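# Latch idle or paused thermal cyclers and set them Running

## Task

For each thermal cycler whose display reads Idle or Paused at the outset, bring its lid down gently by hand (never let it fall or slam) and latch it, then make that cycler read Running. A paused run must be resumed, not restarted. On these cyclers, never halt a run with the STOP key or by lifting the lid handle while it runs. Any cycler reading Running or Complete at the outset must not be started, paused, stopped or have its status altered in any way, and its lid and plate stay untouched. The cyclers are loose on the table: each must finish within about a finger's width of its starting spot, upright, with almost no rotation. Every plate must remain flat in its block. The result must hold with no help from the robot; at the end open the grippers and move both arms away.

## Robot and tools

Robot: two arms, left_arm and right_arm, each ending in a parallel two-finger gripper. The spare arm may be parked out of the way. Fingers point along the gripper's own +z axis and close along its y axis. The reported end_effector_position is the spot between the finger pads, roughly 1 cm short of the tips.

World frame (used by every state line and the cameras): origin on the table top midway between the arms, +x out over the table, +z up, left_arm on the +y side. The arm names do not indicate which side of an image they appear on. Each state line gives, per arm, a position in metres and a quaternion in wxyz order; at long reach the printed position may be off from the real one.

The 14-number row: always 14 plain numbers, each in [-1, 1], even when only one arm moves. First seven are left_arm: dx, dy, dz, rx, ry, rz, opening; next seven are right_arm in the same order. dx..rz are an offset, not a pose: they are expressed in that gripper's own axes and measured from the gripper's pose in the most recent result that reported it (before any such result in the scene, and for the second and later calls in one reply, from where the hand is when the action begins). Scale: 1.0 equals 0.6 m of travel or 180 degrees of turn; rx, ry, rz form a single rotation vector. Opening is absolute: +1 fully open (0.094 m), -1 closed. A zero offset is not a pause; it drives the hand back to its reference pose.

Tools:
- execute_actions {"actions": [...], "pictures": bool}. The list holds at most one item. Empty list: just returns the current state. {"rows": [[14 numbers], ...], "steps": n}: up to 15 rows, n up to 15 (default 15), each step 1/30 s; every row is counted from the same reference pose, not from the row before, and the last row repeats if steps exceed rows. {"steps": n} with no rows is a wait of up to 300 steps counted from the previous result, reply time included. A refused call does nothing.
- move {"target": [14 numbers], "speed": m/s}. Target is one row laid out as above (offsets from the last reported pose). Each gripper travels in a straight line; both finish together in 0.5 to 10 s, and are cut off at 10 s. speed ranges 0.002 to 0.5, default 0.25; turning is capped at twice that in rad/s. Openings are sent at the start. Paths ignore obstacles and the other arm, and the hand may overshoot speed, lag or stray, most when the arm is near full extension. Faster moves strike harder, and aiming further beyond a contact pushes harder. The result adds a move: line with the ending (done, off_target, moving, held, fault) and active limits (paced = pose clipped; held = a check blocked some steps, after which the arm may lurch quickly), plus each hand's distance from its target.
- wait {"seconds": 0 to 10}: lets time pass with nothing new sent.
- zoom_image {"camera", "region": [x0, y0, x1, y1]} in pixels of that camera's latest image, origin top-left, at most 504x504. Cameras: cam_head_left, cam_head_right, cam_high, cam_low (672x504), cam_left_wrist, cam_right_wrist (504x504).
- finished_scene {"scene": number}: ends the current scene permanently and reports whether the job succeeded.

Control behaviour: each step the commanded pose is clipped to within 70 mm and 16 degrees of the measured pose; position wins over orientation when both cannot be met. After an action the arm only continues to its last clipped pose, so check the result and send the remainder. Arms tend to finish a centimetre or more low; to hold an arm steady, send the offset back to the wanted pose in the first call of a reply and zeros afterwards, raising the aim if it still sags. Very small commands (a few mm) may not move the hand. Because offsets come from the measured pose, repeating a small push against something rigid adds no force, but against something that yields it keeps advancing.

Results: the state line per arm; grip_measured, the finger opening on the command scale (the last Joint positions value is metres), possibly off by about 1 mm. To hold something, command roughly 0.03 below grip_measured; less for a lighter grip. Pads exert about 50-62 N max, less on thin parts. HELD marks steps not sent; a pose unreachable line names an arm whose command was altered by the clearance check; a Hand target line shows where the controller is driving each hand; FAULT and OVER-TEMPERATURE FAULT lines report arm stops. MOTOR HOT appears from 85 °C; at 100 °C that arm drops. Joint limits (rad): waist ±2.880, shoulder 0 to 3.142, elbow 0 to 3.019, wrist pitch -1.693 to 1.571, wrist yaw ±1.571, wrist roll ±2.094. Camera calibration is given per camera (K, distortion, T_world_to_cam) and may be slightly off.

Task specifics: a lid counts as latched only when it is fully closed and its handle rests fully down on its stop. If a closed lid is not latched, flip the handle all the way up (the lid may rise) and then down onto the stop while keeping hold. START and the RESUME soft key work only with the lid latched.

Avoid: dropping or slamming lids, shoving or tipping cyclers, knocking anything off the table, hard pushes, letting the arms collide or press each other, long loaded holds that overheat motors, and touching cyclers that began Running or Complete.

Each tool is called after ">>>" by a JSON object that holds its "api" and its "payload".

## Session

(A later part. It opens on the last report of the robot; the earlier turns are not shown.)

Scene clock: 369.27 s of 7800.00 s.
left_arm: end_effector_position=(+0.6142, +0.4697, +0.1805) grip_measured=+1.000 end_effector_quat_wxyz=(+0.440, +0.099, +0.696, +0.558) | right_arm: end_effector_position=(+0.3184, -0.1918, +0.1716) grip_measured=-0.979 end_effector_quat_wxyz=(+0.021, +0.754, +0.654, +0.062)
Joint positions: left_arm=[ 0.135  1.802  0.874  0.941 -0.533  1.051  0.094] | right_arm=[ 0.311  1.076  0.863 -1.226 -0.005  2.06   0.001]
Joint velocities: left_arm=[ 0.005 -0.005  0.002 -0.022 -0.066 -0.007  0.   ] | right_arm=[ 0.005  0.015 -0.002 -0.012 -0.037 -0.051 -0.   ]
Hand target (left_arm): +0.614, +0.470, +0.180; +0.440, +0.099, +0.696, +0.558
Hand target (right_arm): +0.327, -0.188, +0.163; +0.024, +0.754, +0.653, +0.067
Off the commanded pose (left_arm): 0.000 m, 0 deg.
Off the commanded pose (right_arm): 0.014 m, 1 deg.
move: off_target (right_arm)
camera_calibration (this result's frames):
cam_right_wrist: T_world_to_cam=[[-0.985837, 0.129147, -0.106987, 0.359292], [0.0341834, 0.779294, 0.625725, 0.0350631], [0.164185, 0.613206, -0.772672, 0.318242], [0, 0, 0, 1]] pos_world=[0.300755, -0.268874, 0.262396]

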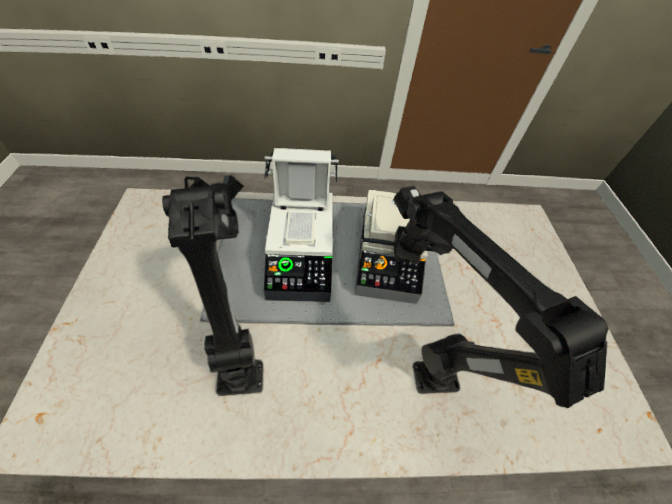

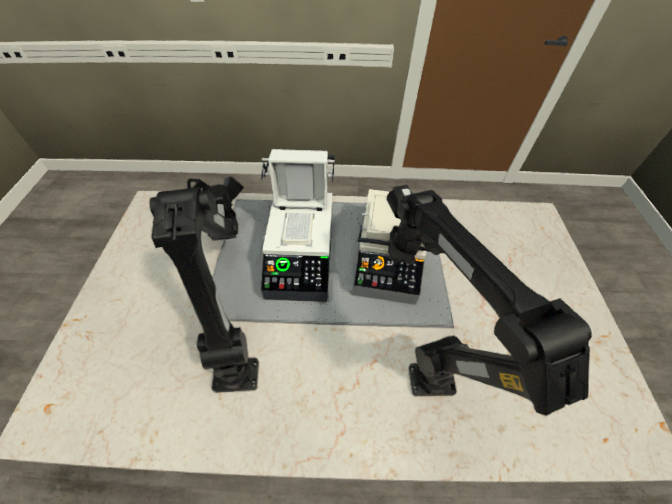

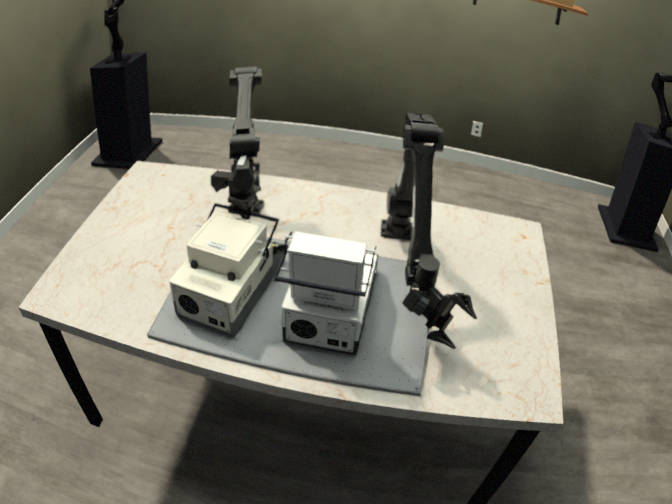

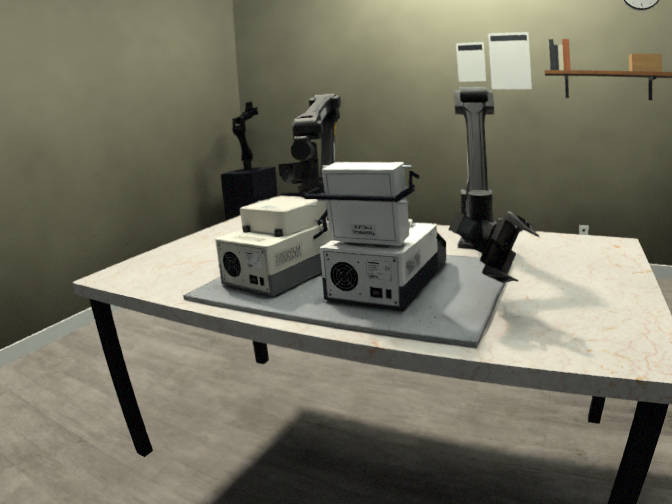

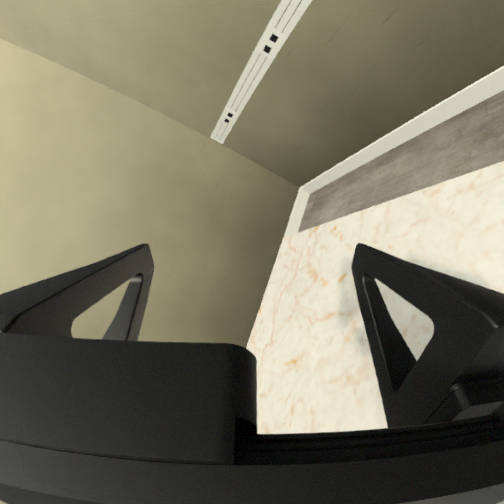

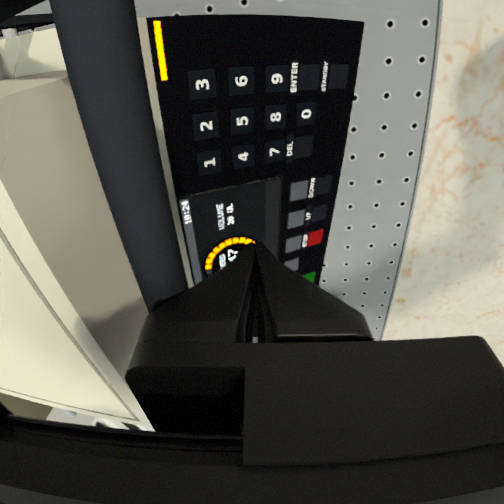

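>>> {"api": "execute_actions", "payload": {"actions": []}}

Scene clock: 386.70 s of 7800.00 s.
left_arm: end_effector_position=(+0.6142, +0.4697, +0.1805) grip_measured=+1.000 end_effector_quat_wxyz=(+0.440, +0.099, +0.696, +0.558) | right_arm: end_effector_position=(+0.3184, -0.1918, +0.1716) grip_measured=-0.979 end_effector_quat_wxyz=(+0.021, +0.754, +0.654, +0.062)
Joint positions: left_arm=[ 0.135  1.802  0.874  0.941 -0.533  1.051  0.094] | right_arm=[ 0.311  1.076  0.863 -1.226 -0.005  2.061  0.001]
Joint velocities: left_arm=[-0.015 -0.015 -0.017 -0.012 -0.007  0.037  0.   ] | right_arm=[-0.015 -0.024  0.007  0.007 -0.051  0.022 -0.   ]
Hand target (left_arm): +0.614, +0.470, +0.180; +0.440, +0.099, +0.696, +0.558
Hand target (right_arm): +0.327, -0.188, +0.163; +0.024, +0.754, +0.653, +0.067
Off the commanded pose (left_arm): 0.000 m, 0 deg.
Off the commanded pose (right_arm): 0.014 m, 1 deg.
Steps of this call (steps 1 to 90: nothing new was sent; then 14.43 s passed at rest). Readings (end_effector_position):
1: left_arm (+0.6142, +0.4697, +0.1805) | right_arm (+0.3184, -0.1918, +0.1716)
2: left_arm (+0.6142, +0.4697, +0.1805) | right_arm (+0.3184, -0.1918, +0.1716)
4: left_arm (+0.6142, +0.4697, +0.1805) | right_arm (+0.3184, -0.1918, +0.1716)
8: left_arm (+0.6142, +0.4697, +0.1805) | right_arm (+0.3184, -0.1918, +0.1716)
90: the state above
camera_calibration (this result's frames):
cam_right_wrist: T_world_to_cam=[[-0.98579, 0.129525, -0.106962, 0.359346], [0.03449, 0.779252, 0.625761, 0.0349514], [0.164402, 0.61318, -0.772646, 0.318163], [0, 0, 0, 1]] pos_world=[0.300727, -0.268872, 0.262393]

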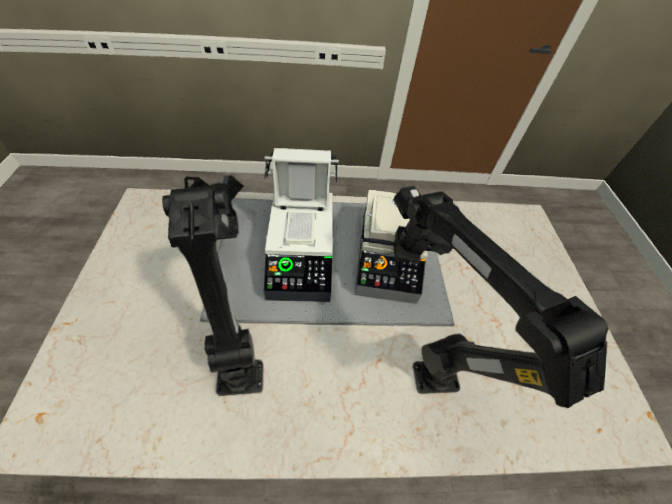

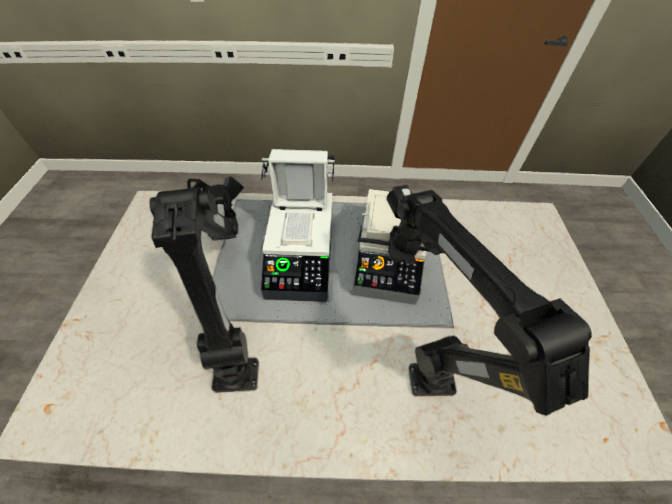

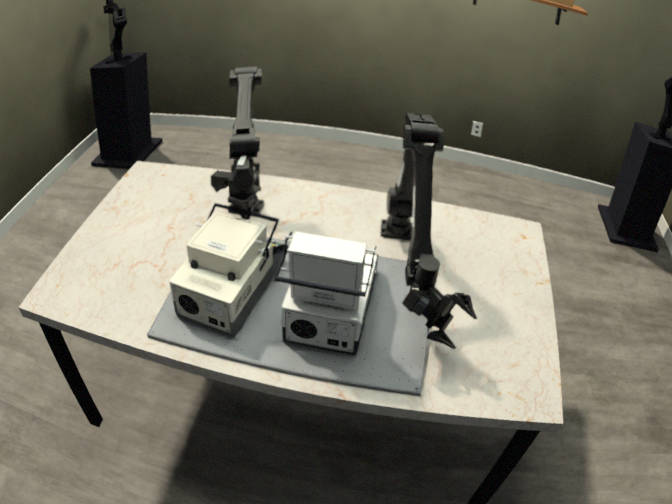

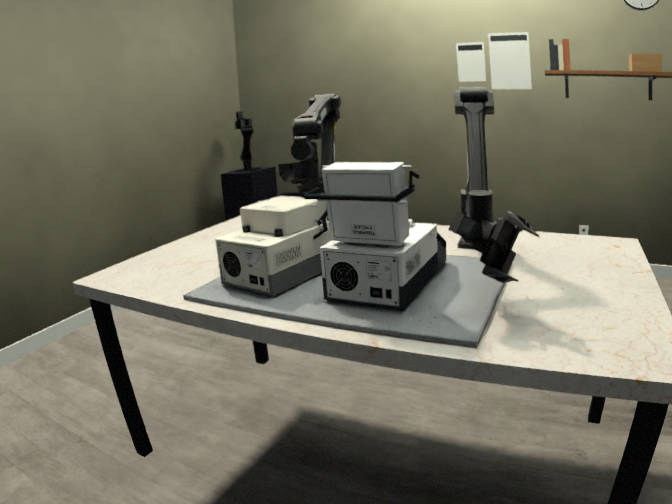

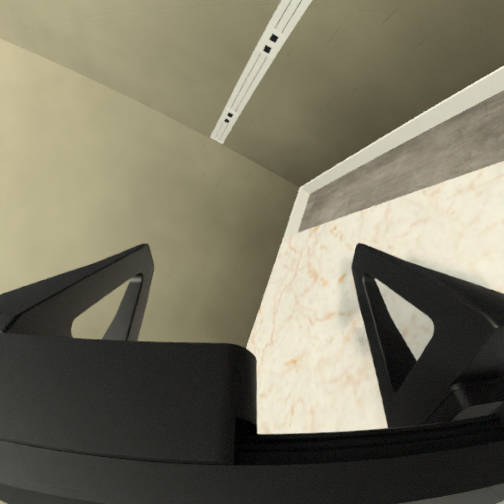

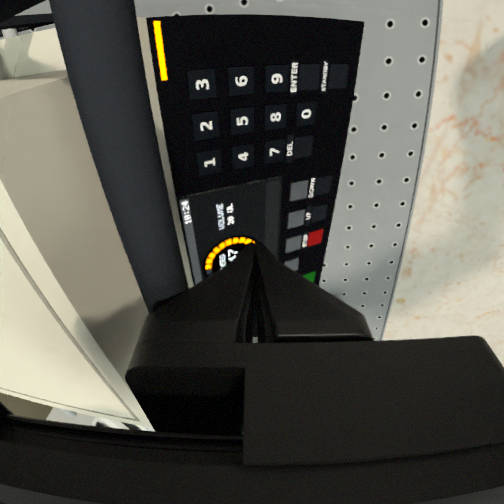

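>>> {"api": "move", "payload": {"target": [0,0,0,0,0,0,1,0,-0.03,-0.02,0,0,0,-1], "speed": 0.05}}

>>> {"api": "move", "payload": {"target": [0,0,0,0,0,0,1,0,0,-0.13,0,0,0,0.2], "speed": 0.08}}

>>> {"api": "move", "payload": {"target": [0,0,0,0,0,0,1,0,0.075,0,0,0,0,0.2], "speed": 0.05}}

Scene clock: 396.73 s of 7800.00 s.
left_arm: end_effector_position=(+0.6142, +0.4697, +0.1805) grip_measured=+1.000 end_effector_quat_wxyz=(+0.440, +0.099, +0.696, +0.558) | right_arm: end_effector_position=(+0.3062, -0.1893, +0.1833) grip_measured=-0.979 end_effector_quat_wxyz=(+0.024, +0.750, +0.657, +0.072)
Joint positions: left_arm=[ 0.135  1.802  0.874  0.941 -0.533  1.051  0.094] | right_arm=[ 0.333  1.024  0.859 -1.253 -0.005  2.074  0.001]
Joint velocities: left_arm=[-0.015  0.015  0.012 -0.002 -0.007  0.022  0.   ] | right_arm=[ 0.015 -0.005 -0.017 -0.007 -0.037 -0.022  0.001]
Hand target (left_arm): +0.614, +0.470, +0.180; +0.440, +0.099, +0.696, +0.558
Hand target (right_arm): +0.299, -0.190, +0.182; +0.021, +0.753, +0.654, +0.063
Off the commanded pose (left_arm): 0.000 m, 0 deg.
Off the commanded pose (right_arm): 0.007 m, 1 deg.
After step 90, 6.27 s passed at rest.
move: done
camera_calibration (this result's frames):
cam_right_wrist: T_world_to_cam=[[-0.984829, 0.121404, -0.123985, 0.349596], [0.0157711, 0.774169, 0.632782, 0.029554], [0.172808, 0.621227, -0.764339, 0.325109], [0, 0, 0, 1]] pos_world=[0.287644, -0.267289, 0.273137]

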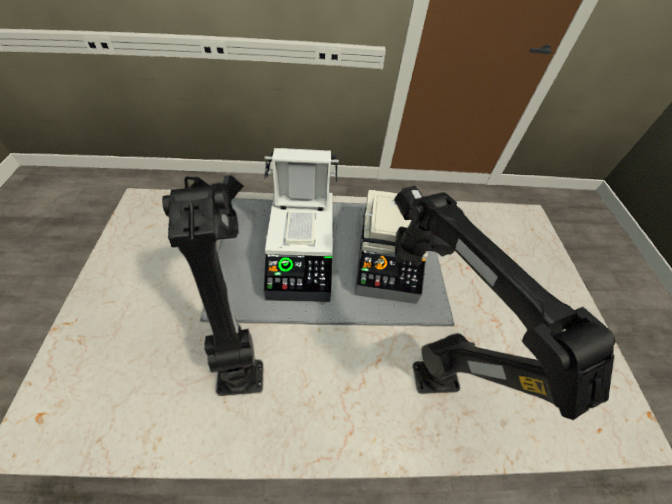

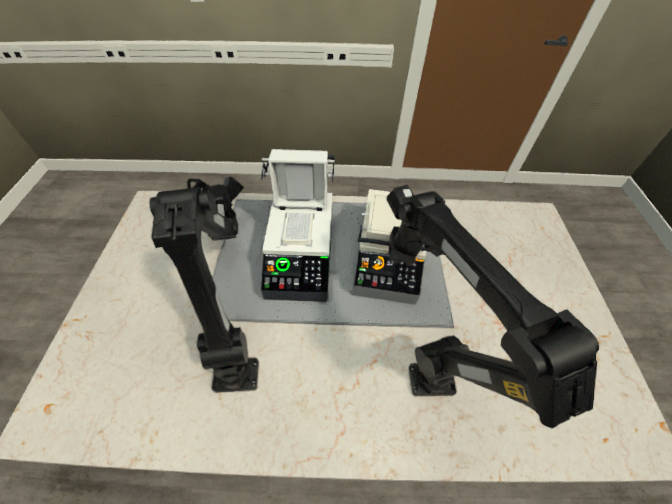

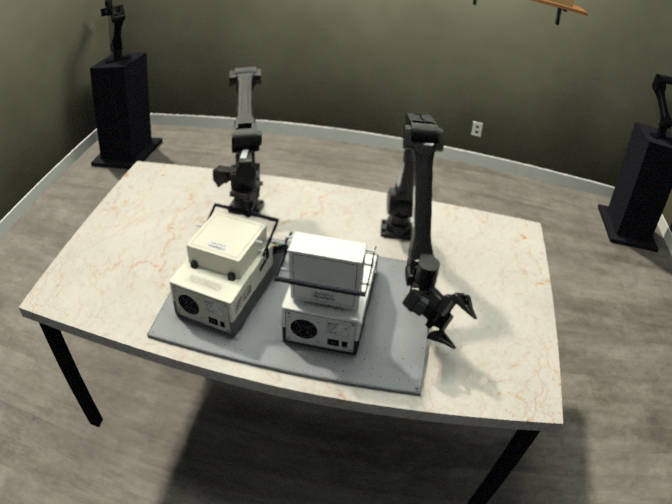

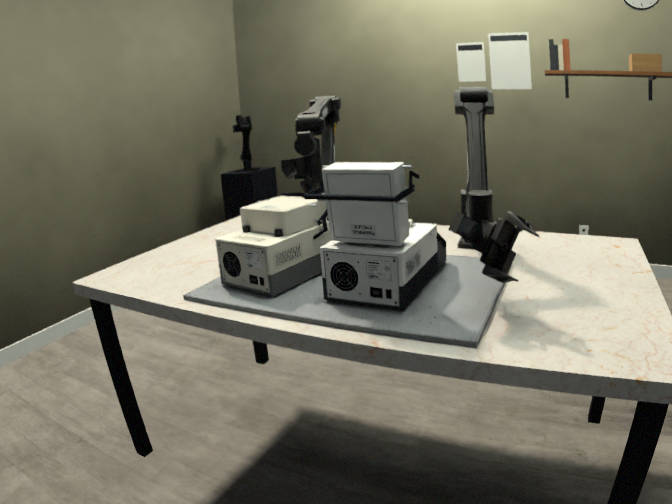

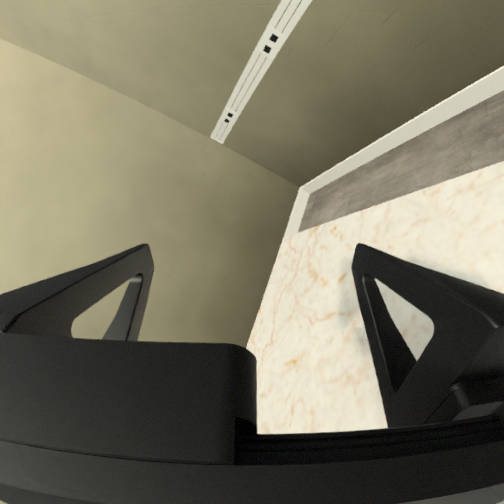

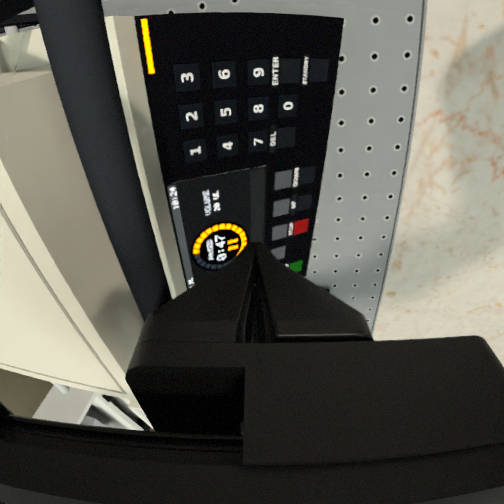

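Scene clock: 398.07 s of 7800.00 s.
left_arm: end_effector_position=(+0.6142, +0.4697, +0.1805) grip_measured=+1.000 end_effector_quat_wxyz=(+0.440, +0.099, +0.696, +0.558) | right_arm: end_effector_position=(+0.2882, -0.1948, +0.2385) grip_measured=+0.198 end_effector_quat_wxyz=(+0.016, +0.752, +0.657, +0.056)
Joint positions: left_arm=[ 0.135  1.802  0.874  0.941 -0.533  1.051  0.094] | right_arm=[ 0.336  0.982  0.981 -1.454 -0.009  2.079  0.056]
Joint velocities: left_arm=[-0.005  0.005  0.012 -0.002 -0.066 -0.007  0.   ] | right_arm=[ 0.024 -0.015  0.007 -0.022  0.007 -0.022 -0.001]
Hand target (left_arm): +0.614, +0.470, +0.180; +0.440, +0.099, +0.696, +0.558
Hand target (right_arm): +0.295, -0.195, +0.260; +0.024, +0.750, +0.657, +0.072
Off the commanded pose (left_arm): 0.000 m, 0 deg.
Off the commanded pose (right_arm): 0.023 m, 2 deg.
move: off_target (right_arm)
camera_calibration (this result's frames):
cam_right_wrist: T_world_to_cam=[[-0.988438, 0.121785, -0.0903232, 0.332415], [0.0390397, 0.780035, 0.624517, -0.00447171], [0.146512, 0.61377, -0.775771, 0.382688], [0, 0, 0, 1]] pos_world=[0.272678, -0.271878, 0.329696]

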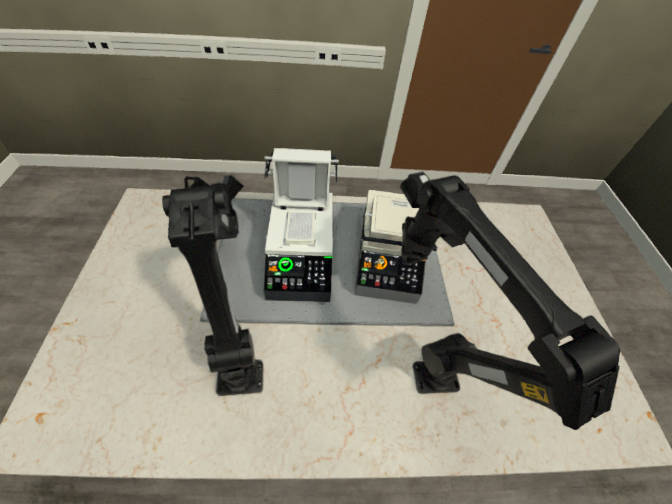

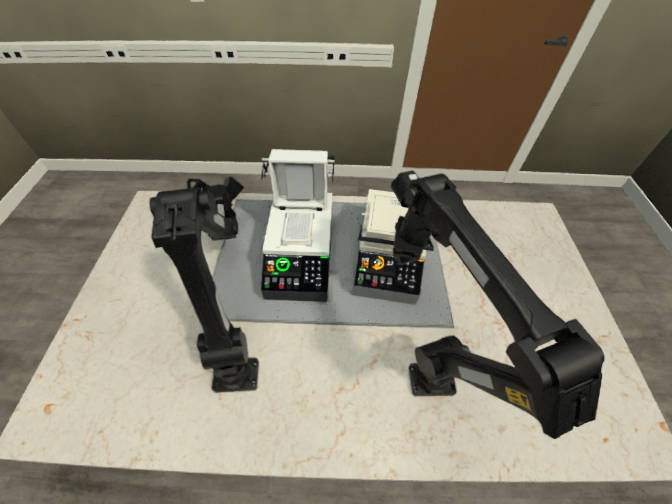

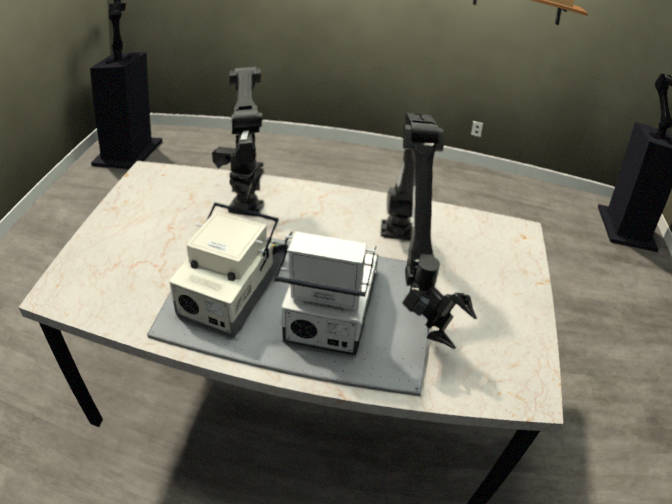

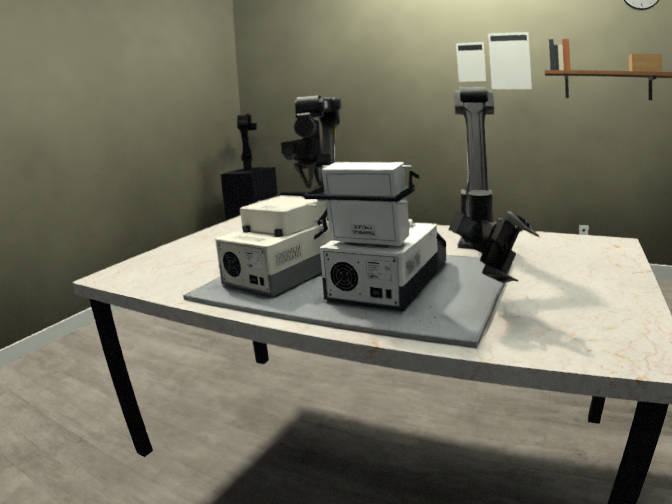

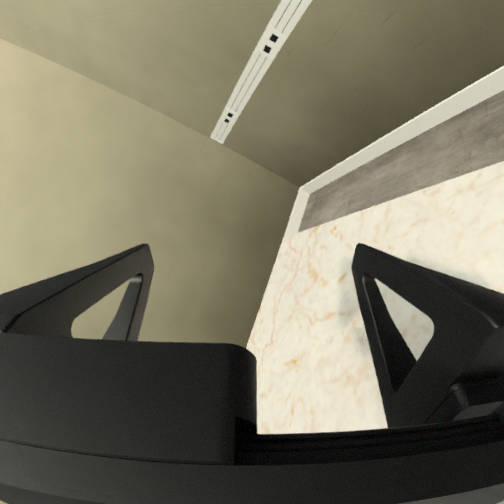

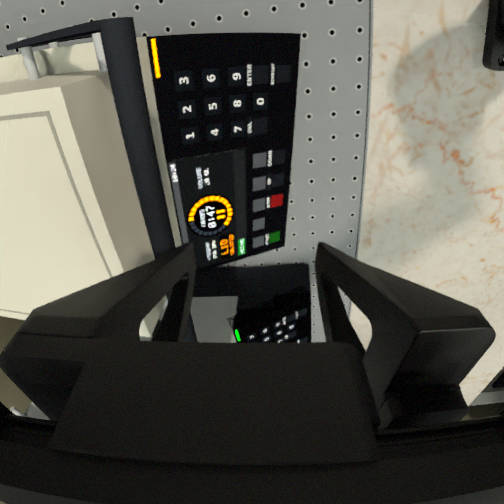

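Scene clock: 399.53 s of 7800.00 s.
left_arm: end_effector_position=(+0.6142, +0.4697, +0.1805) grip_measured=+1.000 end_effector_quat_wxyz=(+0.440, +0.099, +0.696, +0.558) | right_arm: end_effector_position=(+0.3130, -0.2036, +0.2250) grip_measured=+0.198 end_effector_quat_wxyz=(+0.002, +0.756, +0.654, +0.029)
Joint positions: left_arm=[ 0.135  1.802  0.874  0.941 -0.533  1.051  0.094] | right_arm=[ 0.272  1.083  1.013 -1.448 -0.019  2.024  0.056]
Joint velocities: left_arm=[ 0.005  0.005 -0.007 -0.012 -0.037 -0.037  0.   ] | right_arm=[-0.005 -0.005  0.002 -0.007 -0.037  0.022 -0.   ]
Hand target (left_arm): +0.614, +0.470, +0.180; +0.440, +0.099, +0.696, +0.558
Hand target (right_arm): +0.331, -0.201, +0.243; +0.016, +0.752, +0.657, +0.055
Off the commanded pose (left_arm): 0.000 m, 0 deg.
Off the commanded pose (right_arm): 0.027 m, 4 deg.
move: off_target (right_arm)
camera_calibration (this result's frames):
cam_right_wrist: T_world_to_cam=[[-0.991059, 0.129213, -0.0332684, 0.346295], [0.0823684, 0.788642, 0.609311, 0.00154678], [0.104968, 0.601123, -0.792233, 0.388078], [0, 0, 0, 1]] pos_world=[0.302336, -0.279248, 0.318026]

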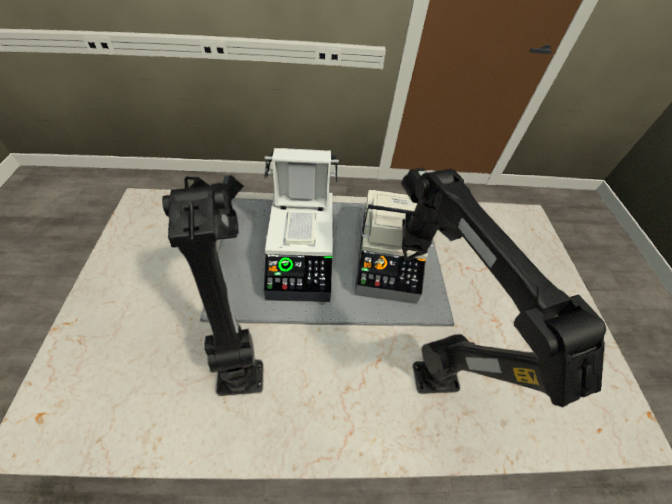

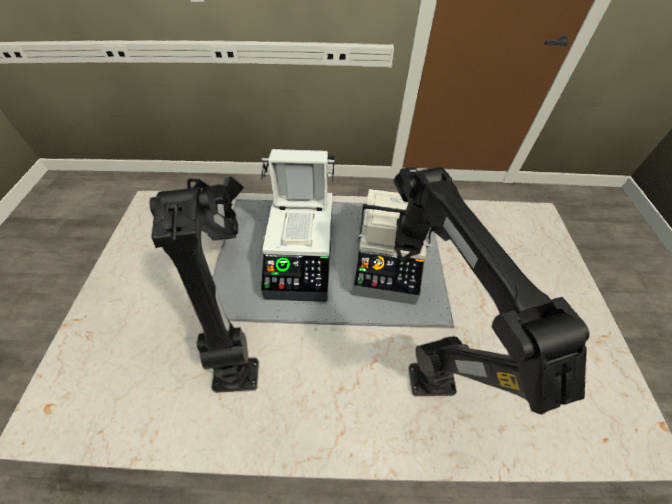

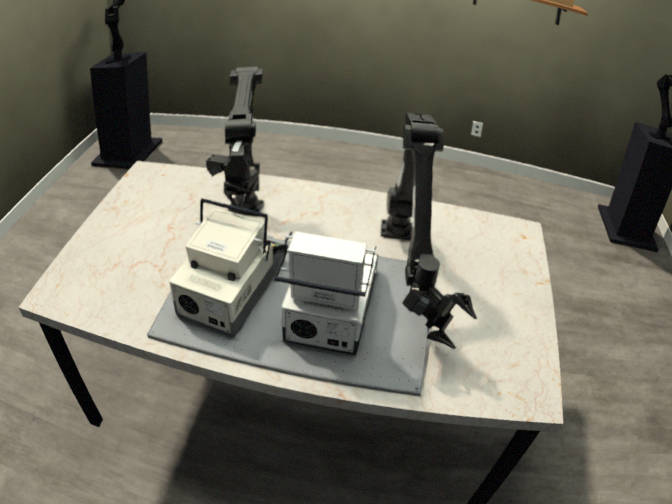

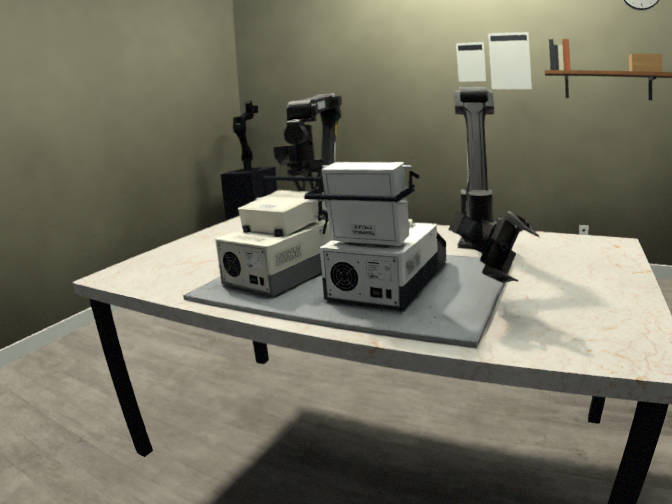

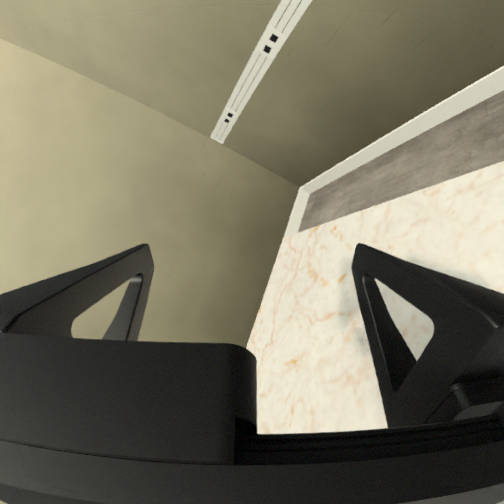

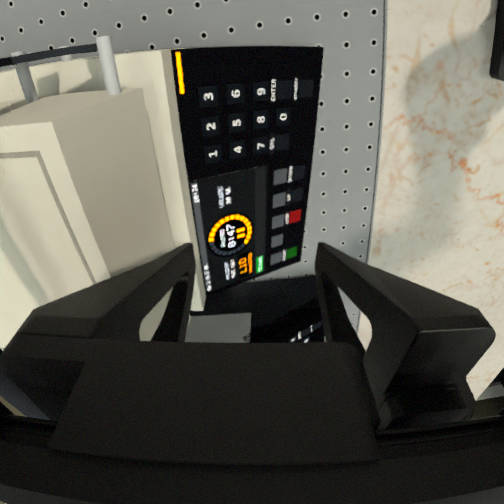

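>>> {"api": "move", "payload": {"target": [0,0,0,0,0,0,1,0,-0.03,-0.15,0,0,0,-1], "speed": 0.08}}

>>> {"api": "move", "payload": {"target": [0,0,0,0,0,0,1,0,0.25,-0.03,0.02,0,0,-1], "speed": 0.1}}

Scene clock: 407.13 s of 7800.00 s.
left_arm: end_effector_position=(+0.6142, +0.4697, +0.1805) grip_measured=+1.000 end_effector_quat_wxyz=(+0.440, +0.099, +0.696, +0.558) | right_arm: end_effector_position=(+0.2883, -0.2095, +0.2940) grip_measured=-0.977 end_effector_quat_wxyz=(-0.005, +0.754, +0.657, +0.013)
Joint positions: left_arm=[ 0.135  1.802  0.874  0.941 -0.533  1.051  0.094] | right_arm=[ 0.279  1.042  1.168 -1.677 -0.019  2.024  0.001]
Joint velocities: left_arm=[-0.005 -0.015 -0.007 -0.007  0.007  0.022  0.   ] | right_arm=[-0.024 -0.005 -0.002  0.002  0.037 -0.007  0.   ]
Hand target (left_arm): +0.614, +0.470, +0.180; +0.440, +0.099, +0.696, +0.558
Hand target (right_arm): +0.291, -0.206, +0.314; +0.002, +0.756, +0.655, +0.029
Off the commanded pose (left_arm): 0.000 m, 0 deg.
Off the commanded pose (right_arm): 0.021 m, 2 deg.
After step 90, 3.10 s passed at rest.
move: off_target (right_arm)
camera_calibration (this result's frames):
cam_right_wrist: T_world_to_cam=[[-0.992454, 0.122594, -0.0025285, 0.314851], [0.096744, 0.795521, 0.598153, -0.0332445], [0.0753416, 0.593394, -0.801378, 0.458549], [0, 0, 0, 1]] pos_world=[0.281143, -0.284253, 0.388153]

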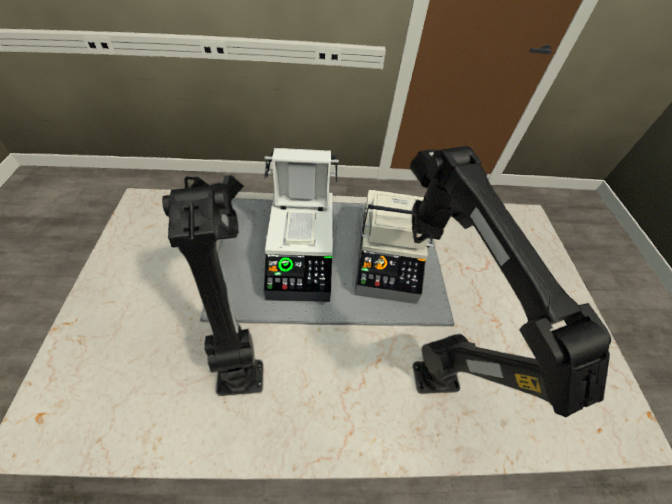

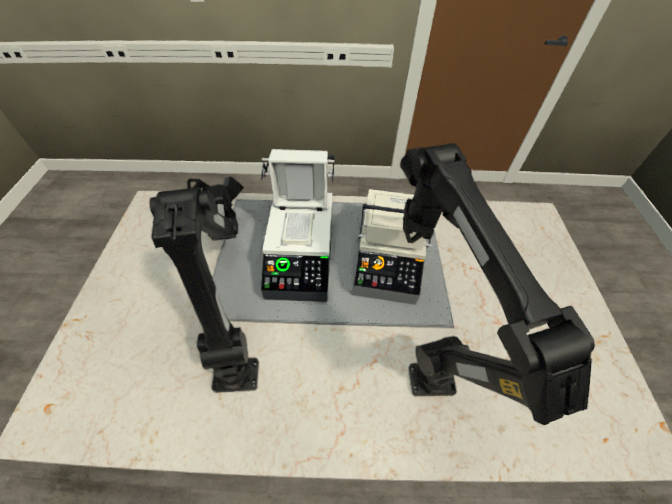

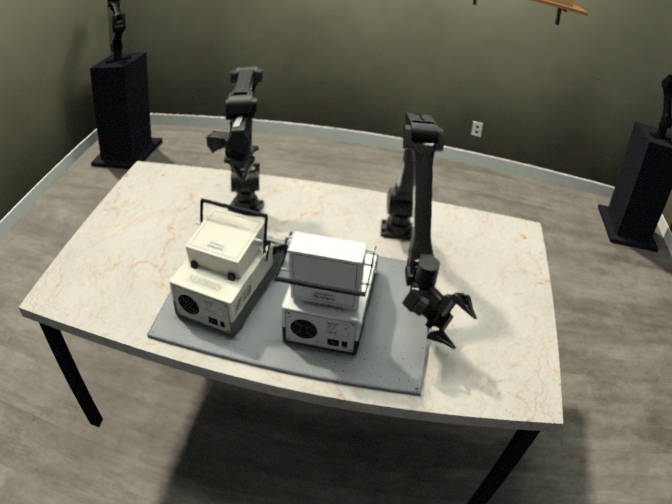

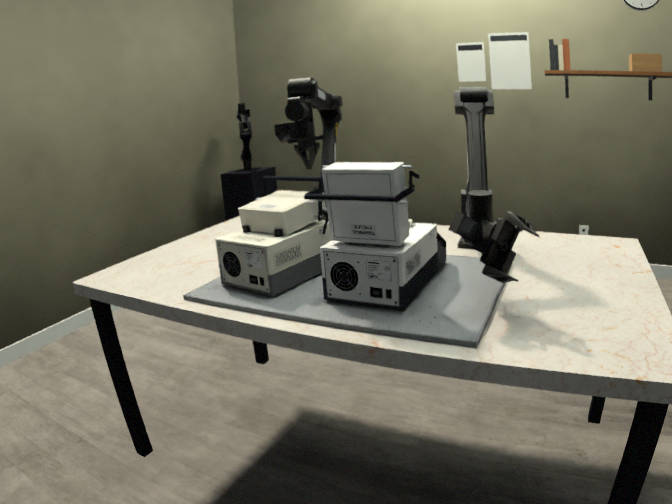

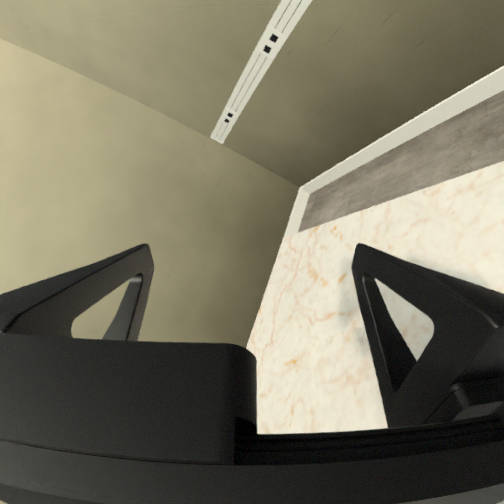

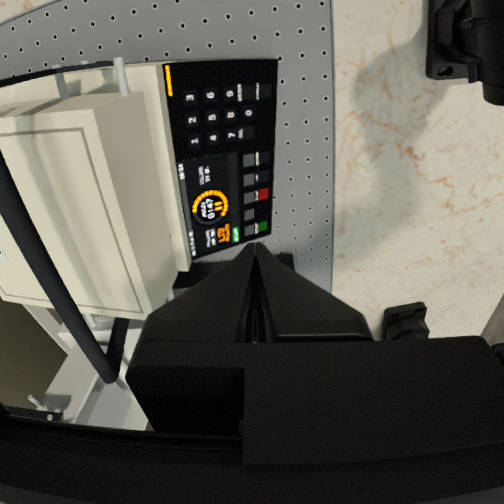

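Scene clock: 409.00 s of 7800.00 s.
left_arm: end_effector_position=(+0.6142, +0.4697, +0.1805) grip_measured=+1.000 end_effector_quat_wxyz=(+0.440, +0.099, +0.696, +0.558) | right_arm: end_effector_position=(+0.4274, -0.2285, +0.2976) grip_measured=-0.977 end_effector_quat_wxyz=(-0.024, +0.757, +0.653, -0.004)
Joint positions: left_arm=[ 0.135  1.802  0.874  0.941 -0.533  1.051  0.094] | right_arm=[ 0.119  1.417  1.49  -1.677 -0.036  1.874  0.001]
Joint velocities: left_arm=[-0.005 -0.024  0.012 -0.002  0.037 -0.037  0.   ] | right_arm=[ 0.005  0.005 -0.022  0.017  0.007  0.007  0.001]
Hand target (left_arm): +0.614, +0.470, +0.180; +0.440, +0.099, +0.696, +0.558
Hand target (right_arm): +0.436, -0.229, +0.312; -0.020, +0.754, +0.657, +0.005
Off the commanded pose (left_arm): 0.000 m, 0 deg.
Off the commanded pose (right_arm): 0.018 m, 1 deg.
joint sent to its limit (right arm) — the command would take joint 4 (wrist pitch) past its lower limit, so that joint was sent only as far as its limit.
move: off_target (right_arm)
camera_calibration (this result's frames):
cam_right_wrist: T_world_to_cam=[[-0.990138, 0.131272, 0.0489297, 0.440975], [0.134365, 0.790972, 0.596916, -0.0504943], [0.0396567, 0.597604, -0.80081, 0.478223], [0, 0, 0, 1]] pos_world=[0.424446, -0.303736, 0.39153]

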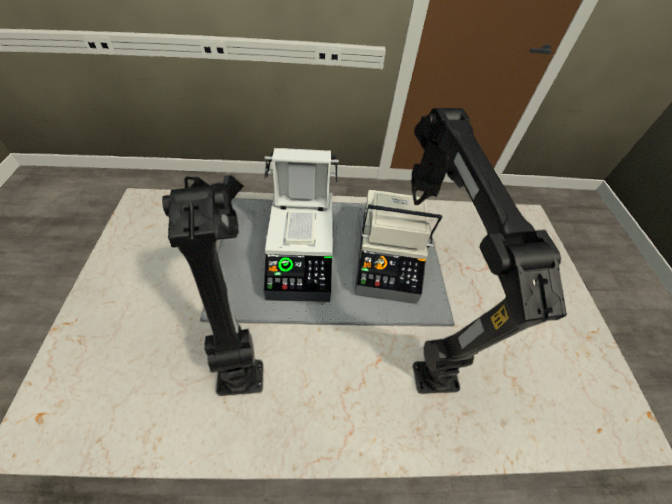

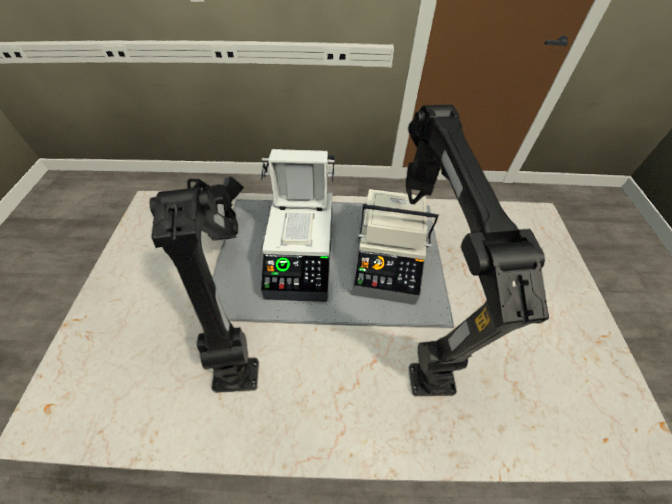

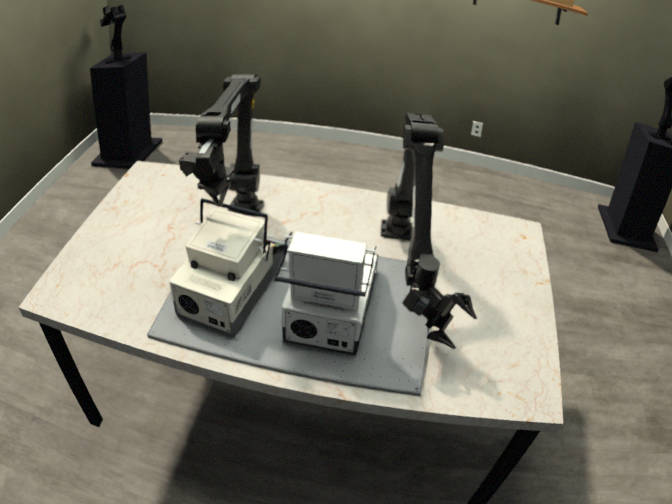

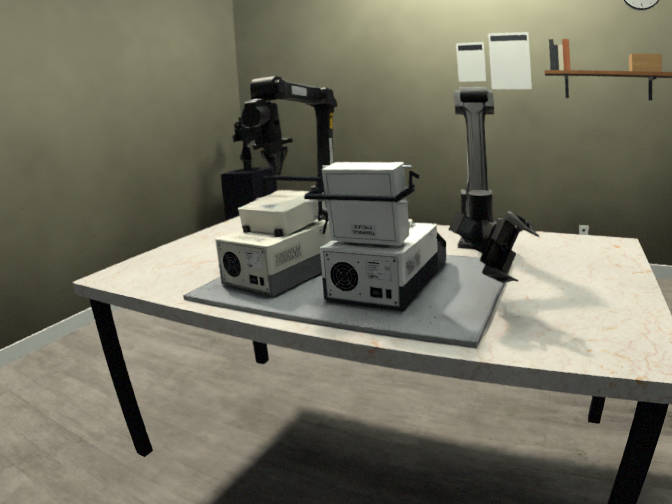

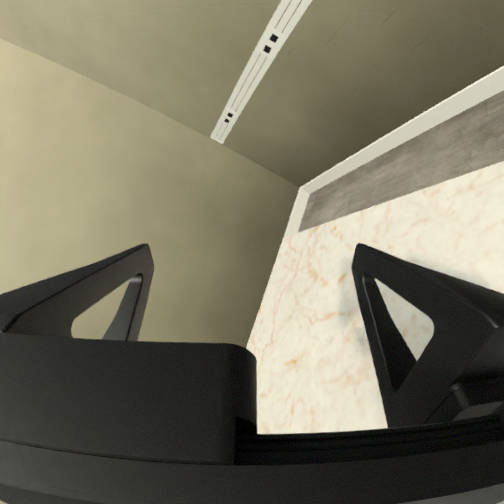

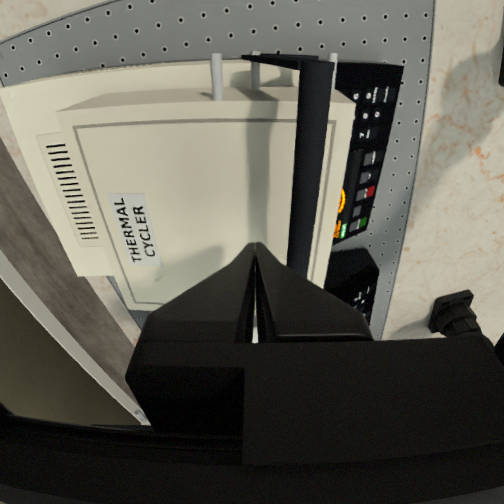

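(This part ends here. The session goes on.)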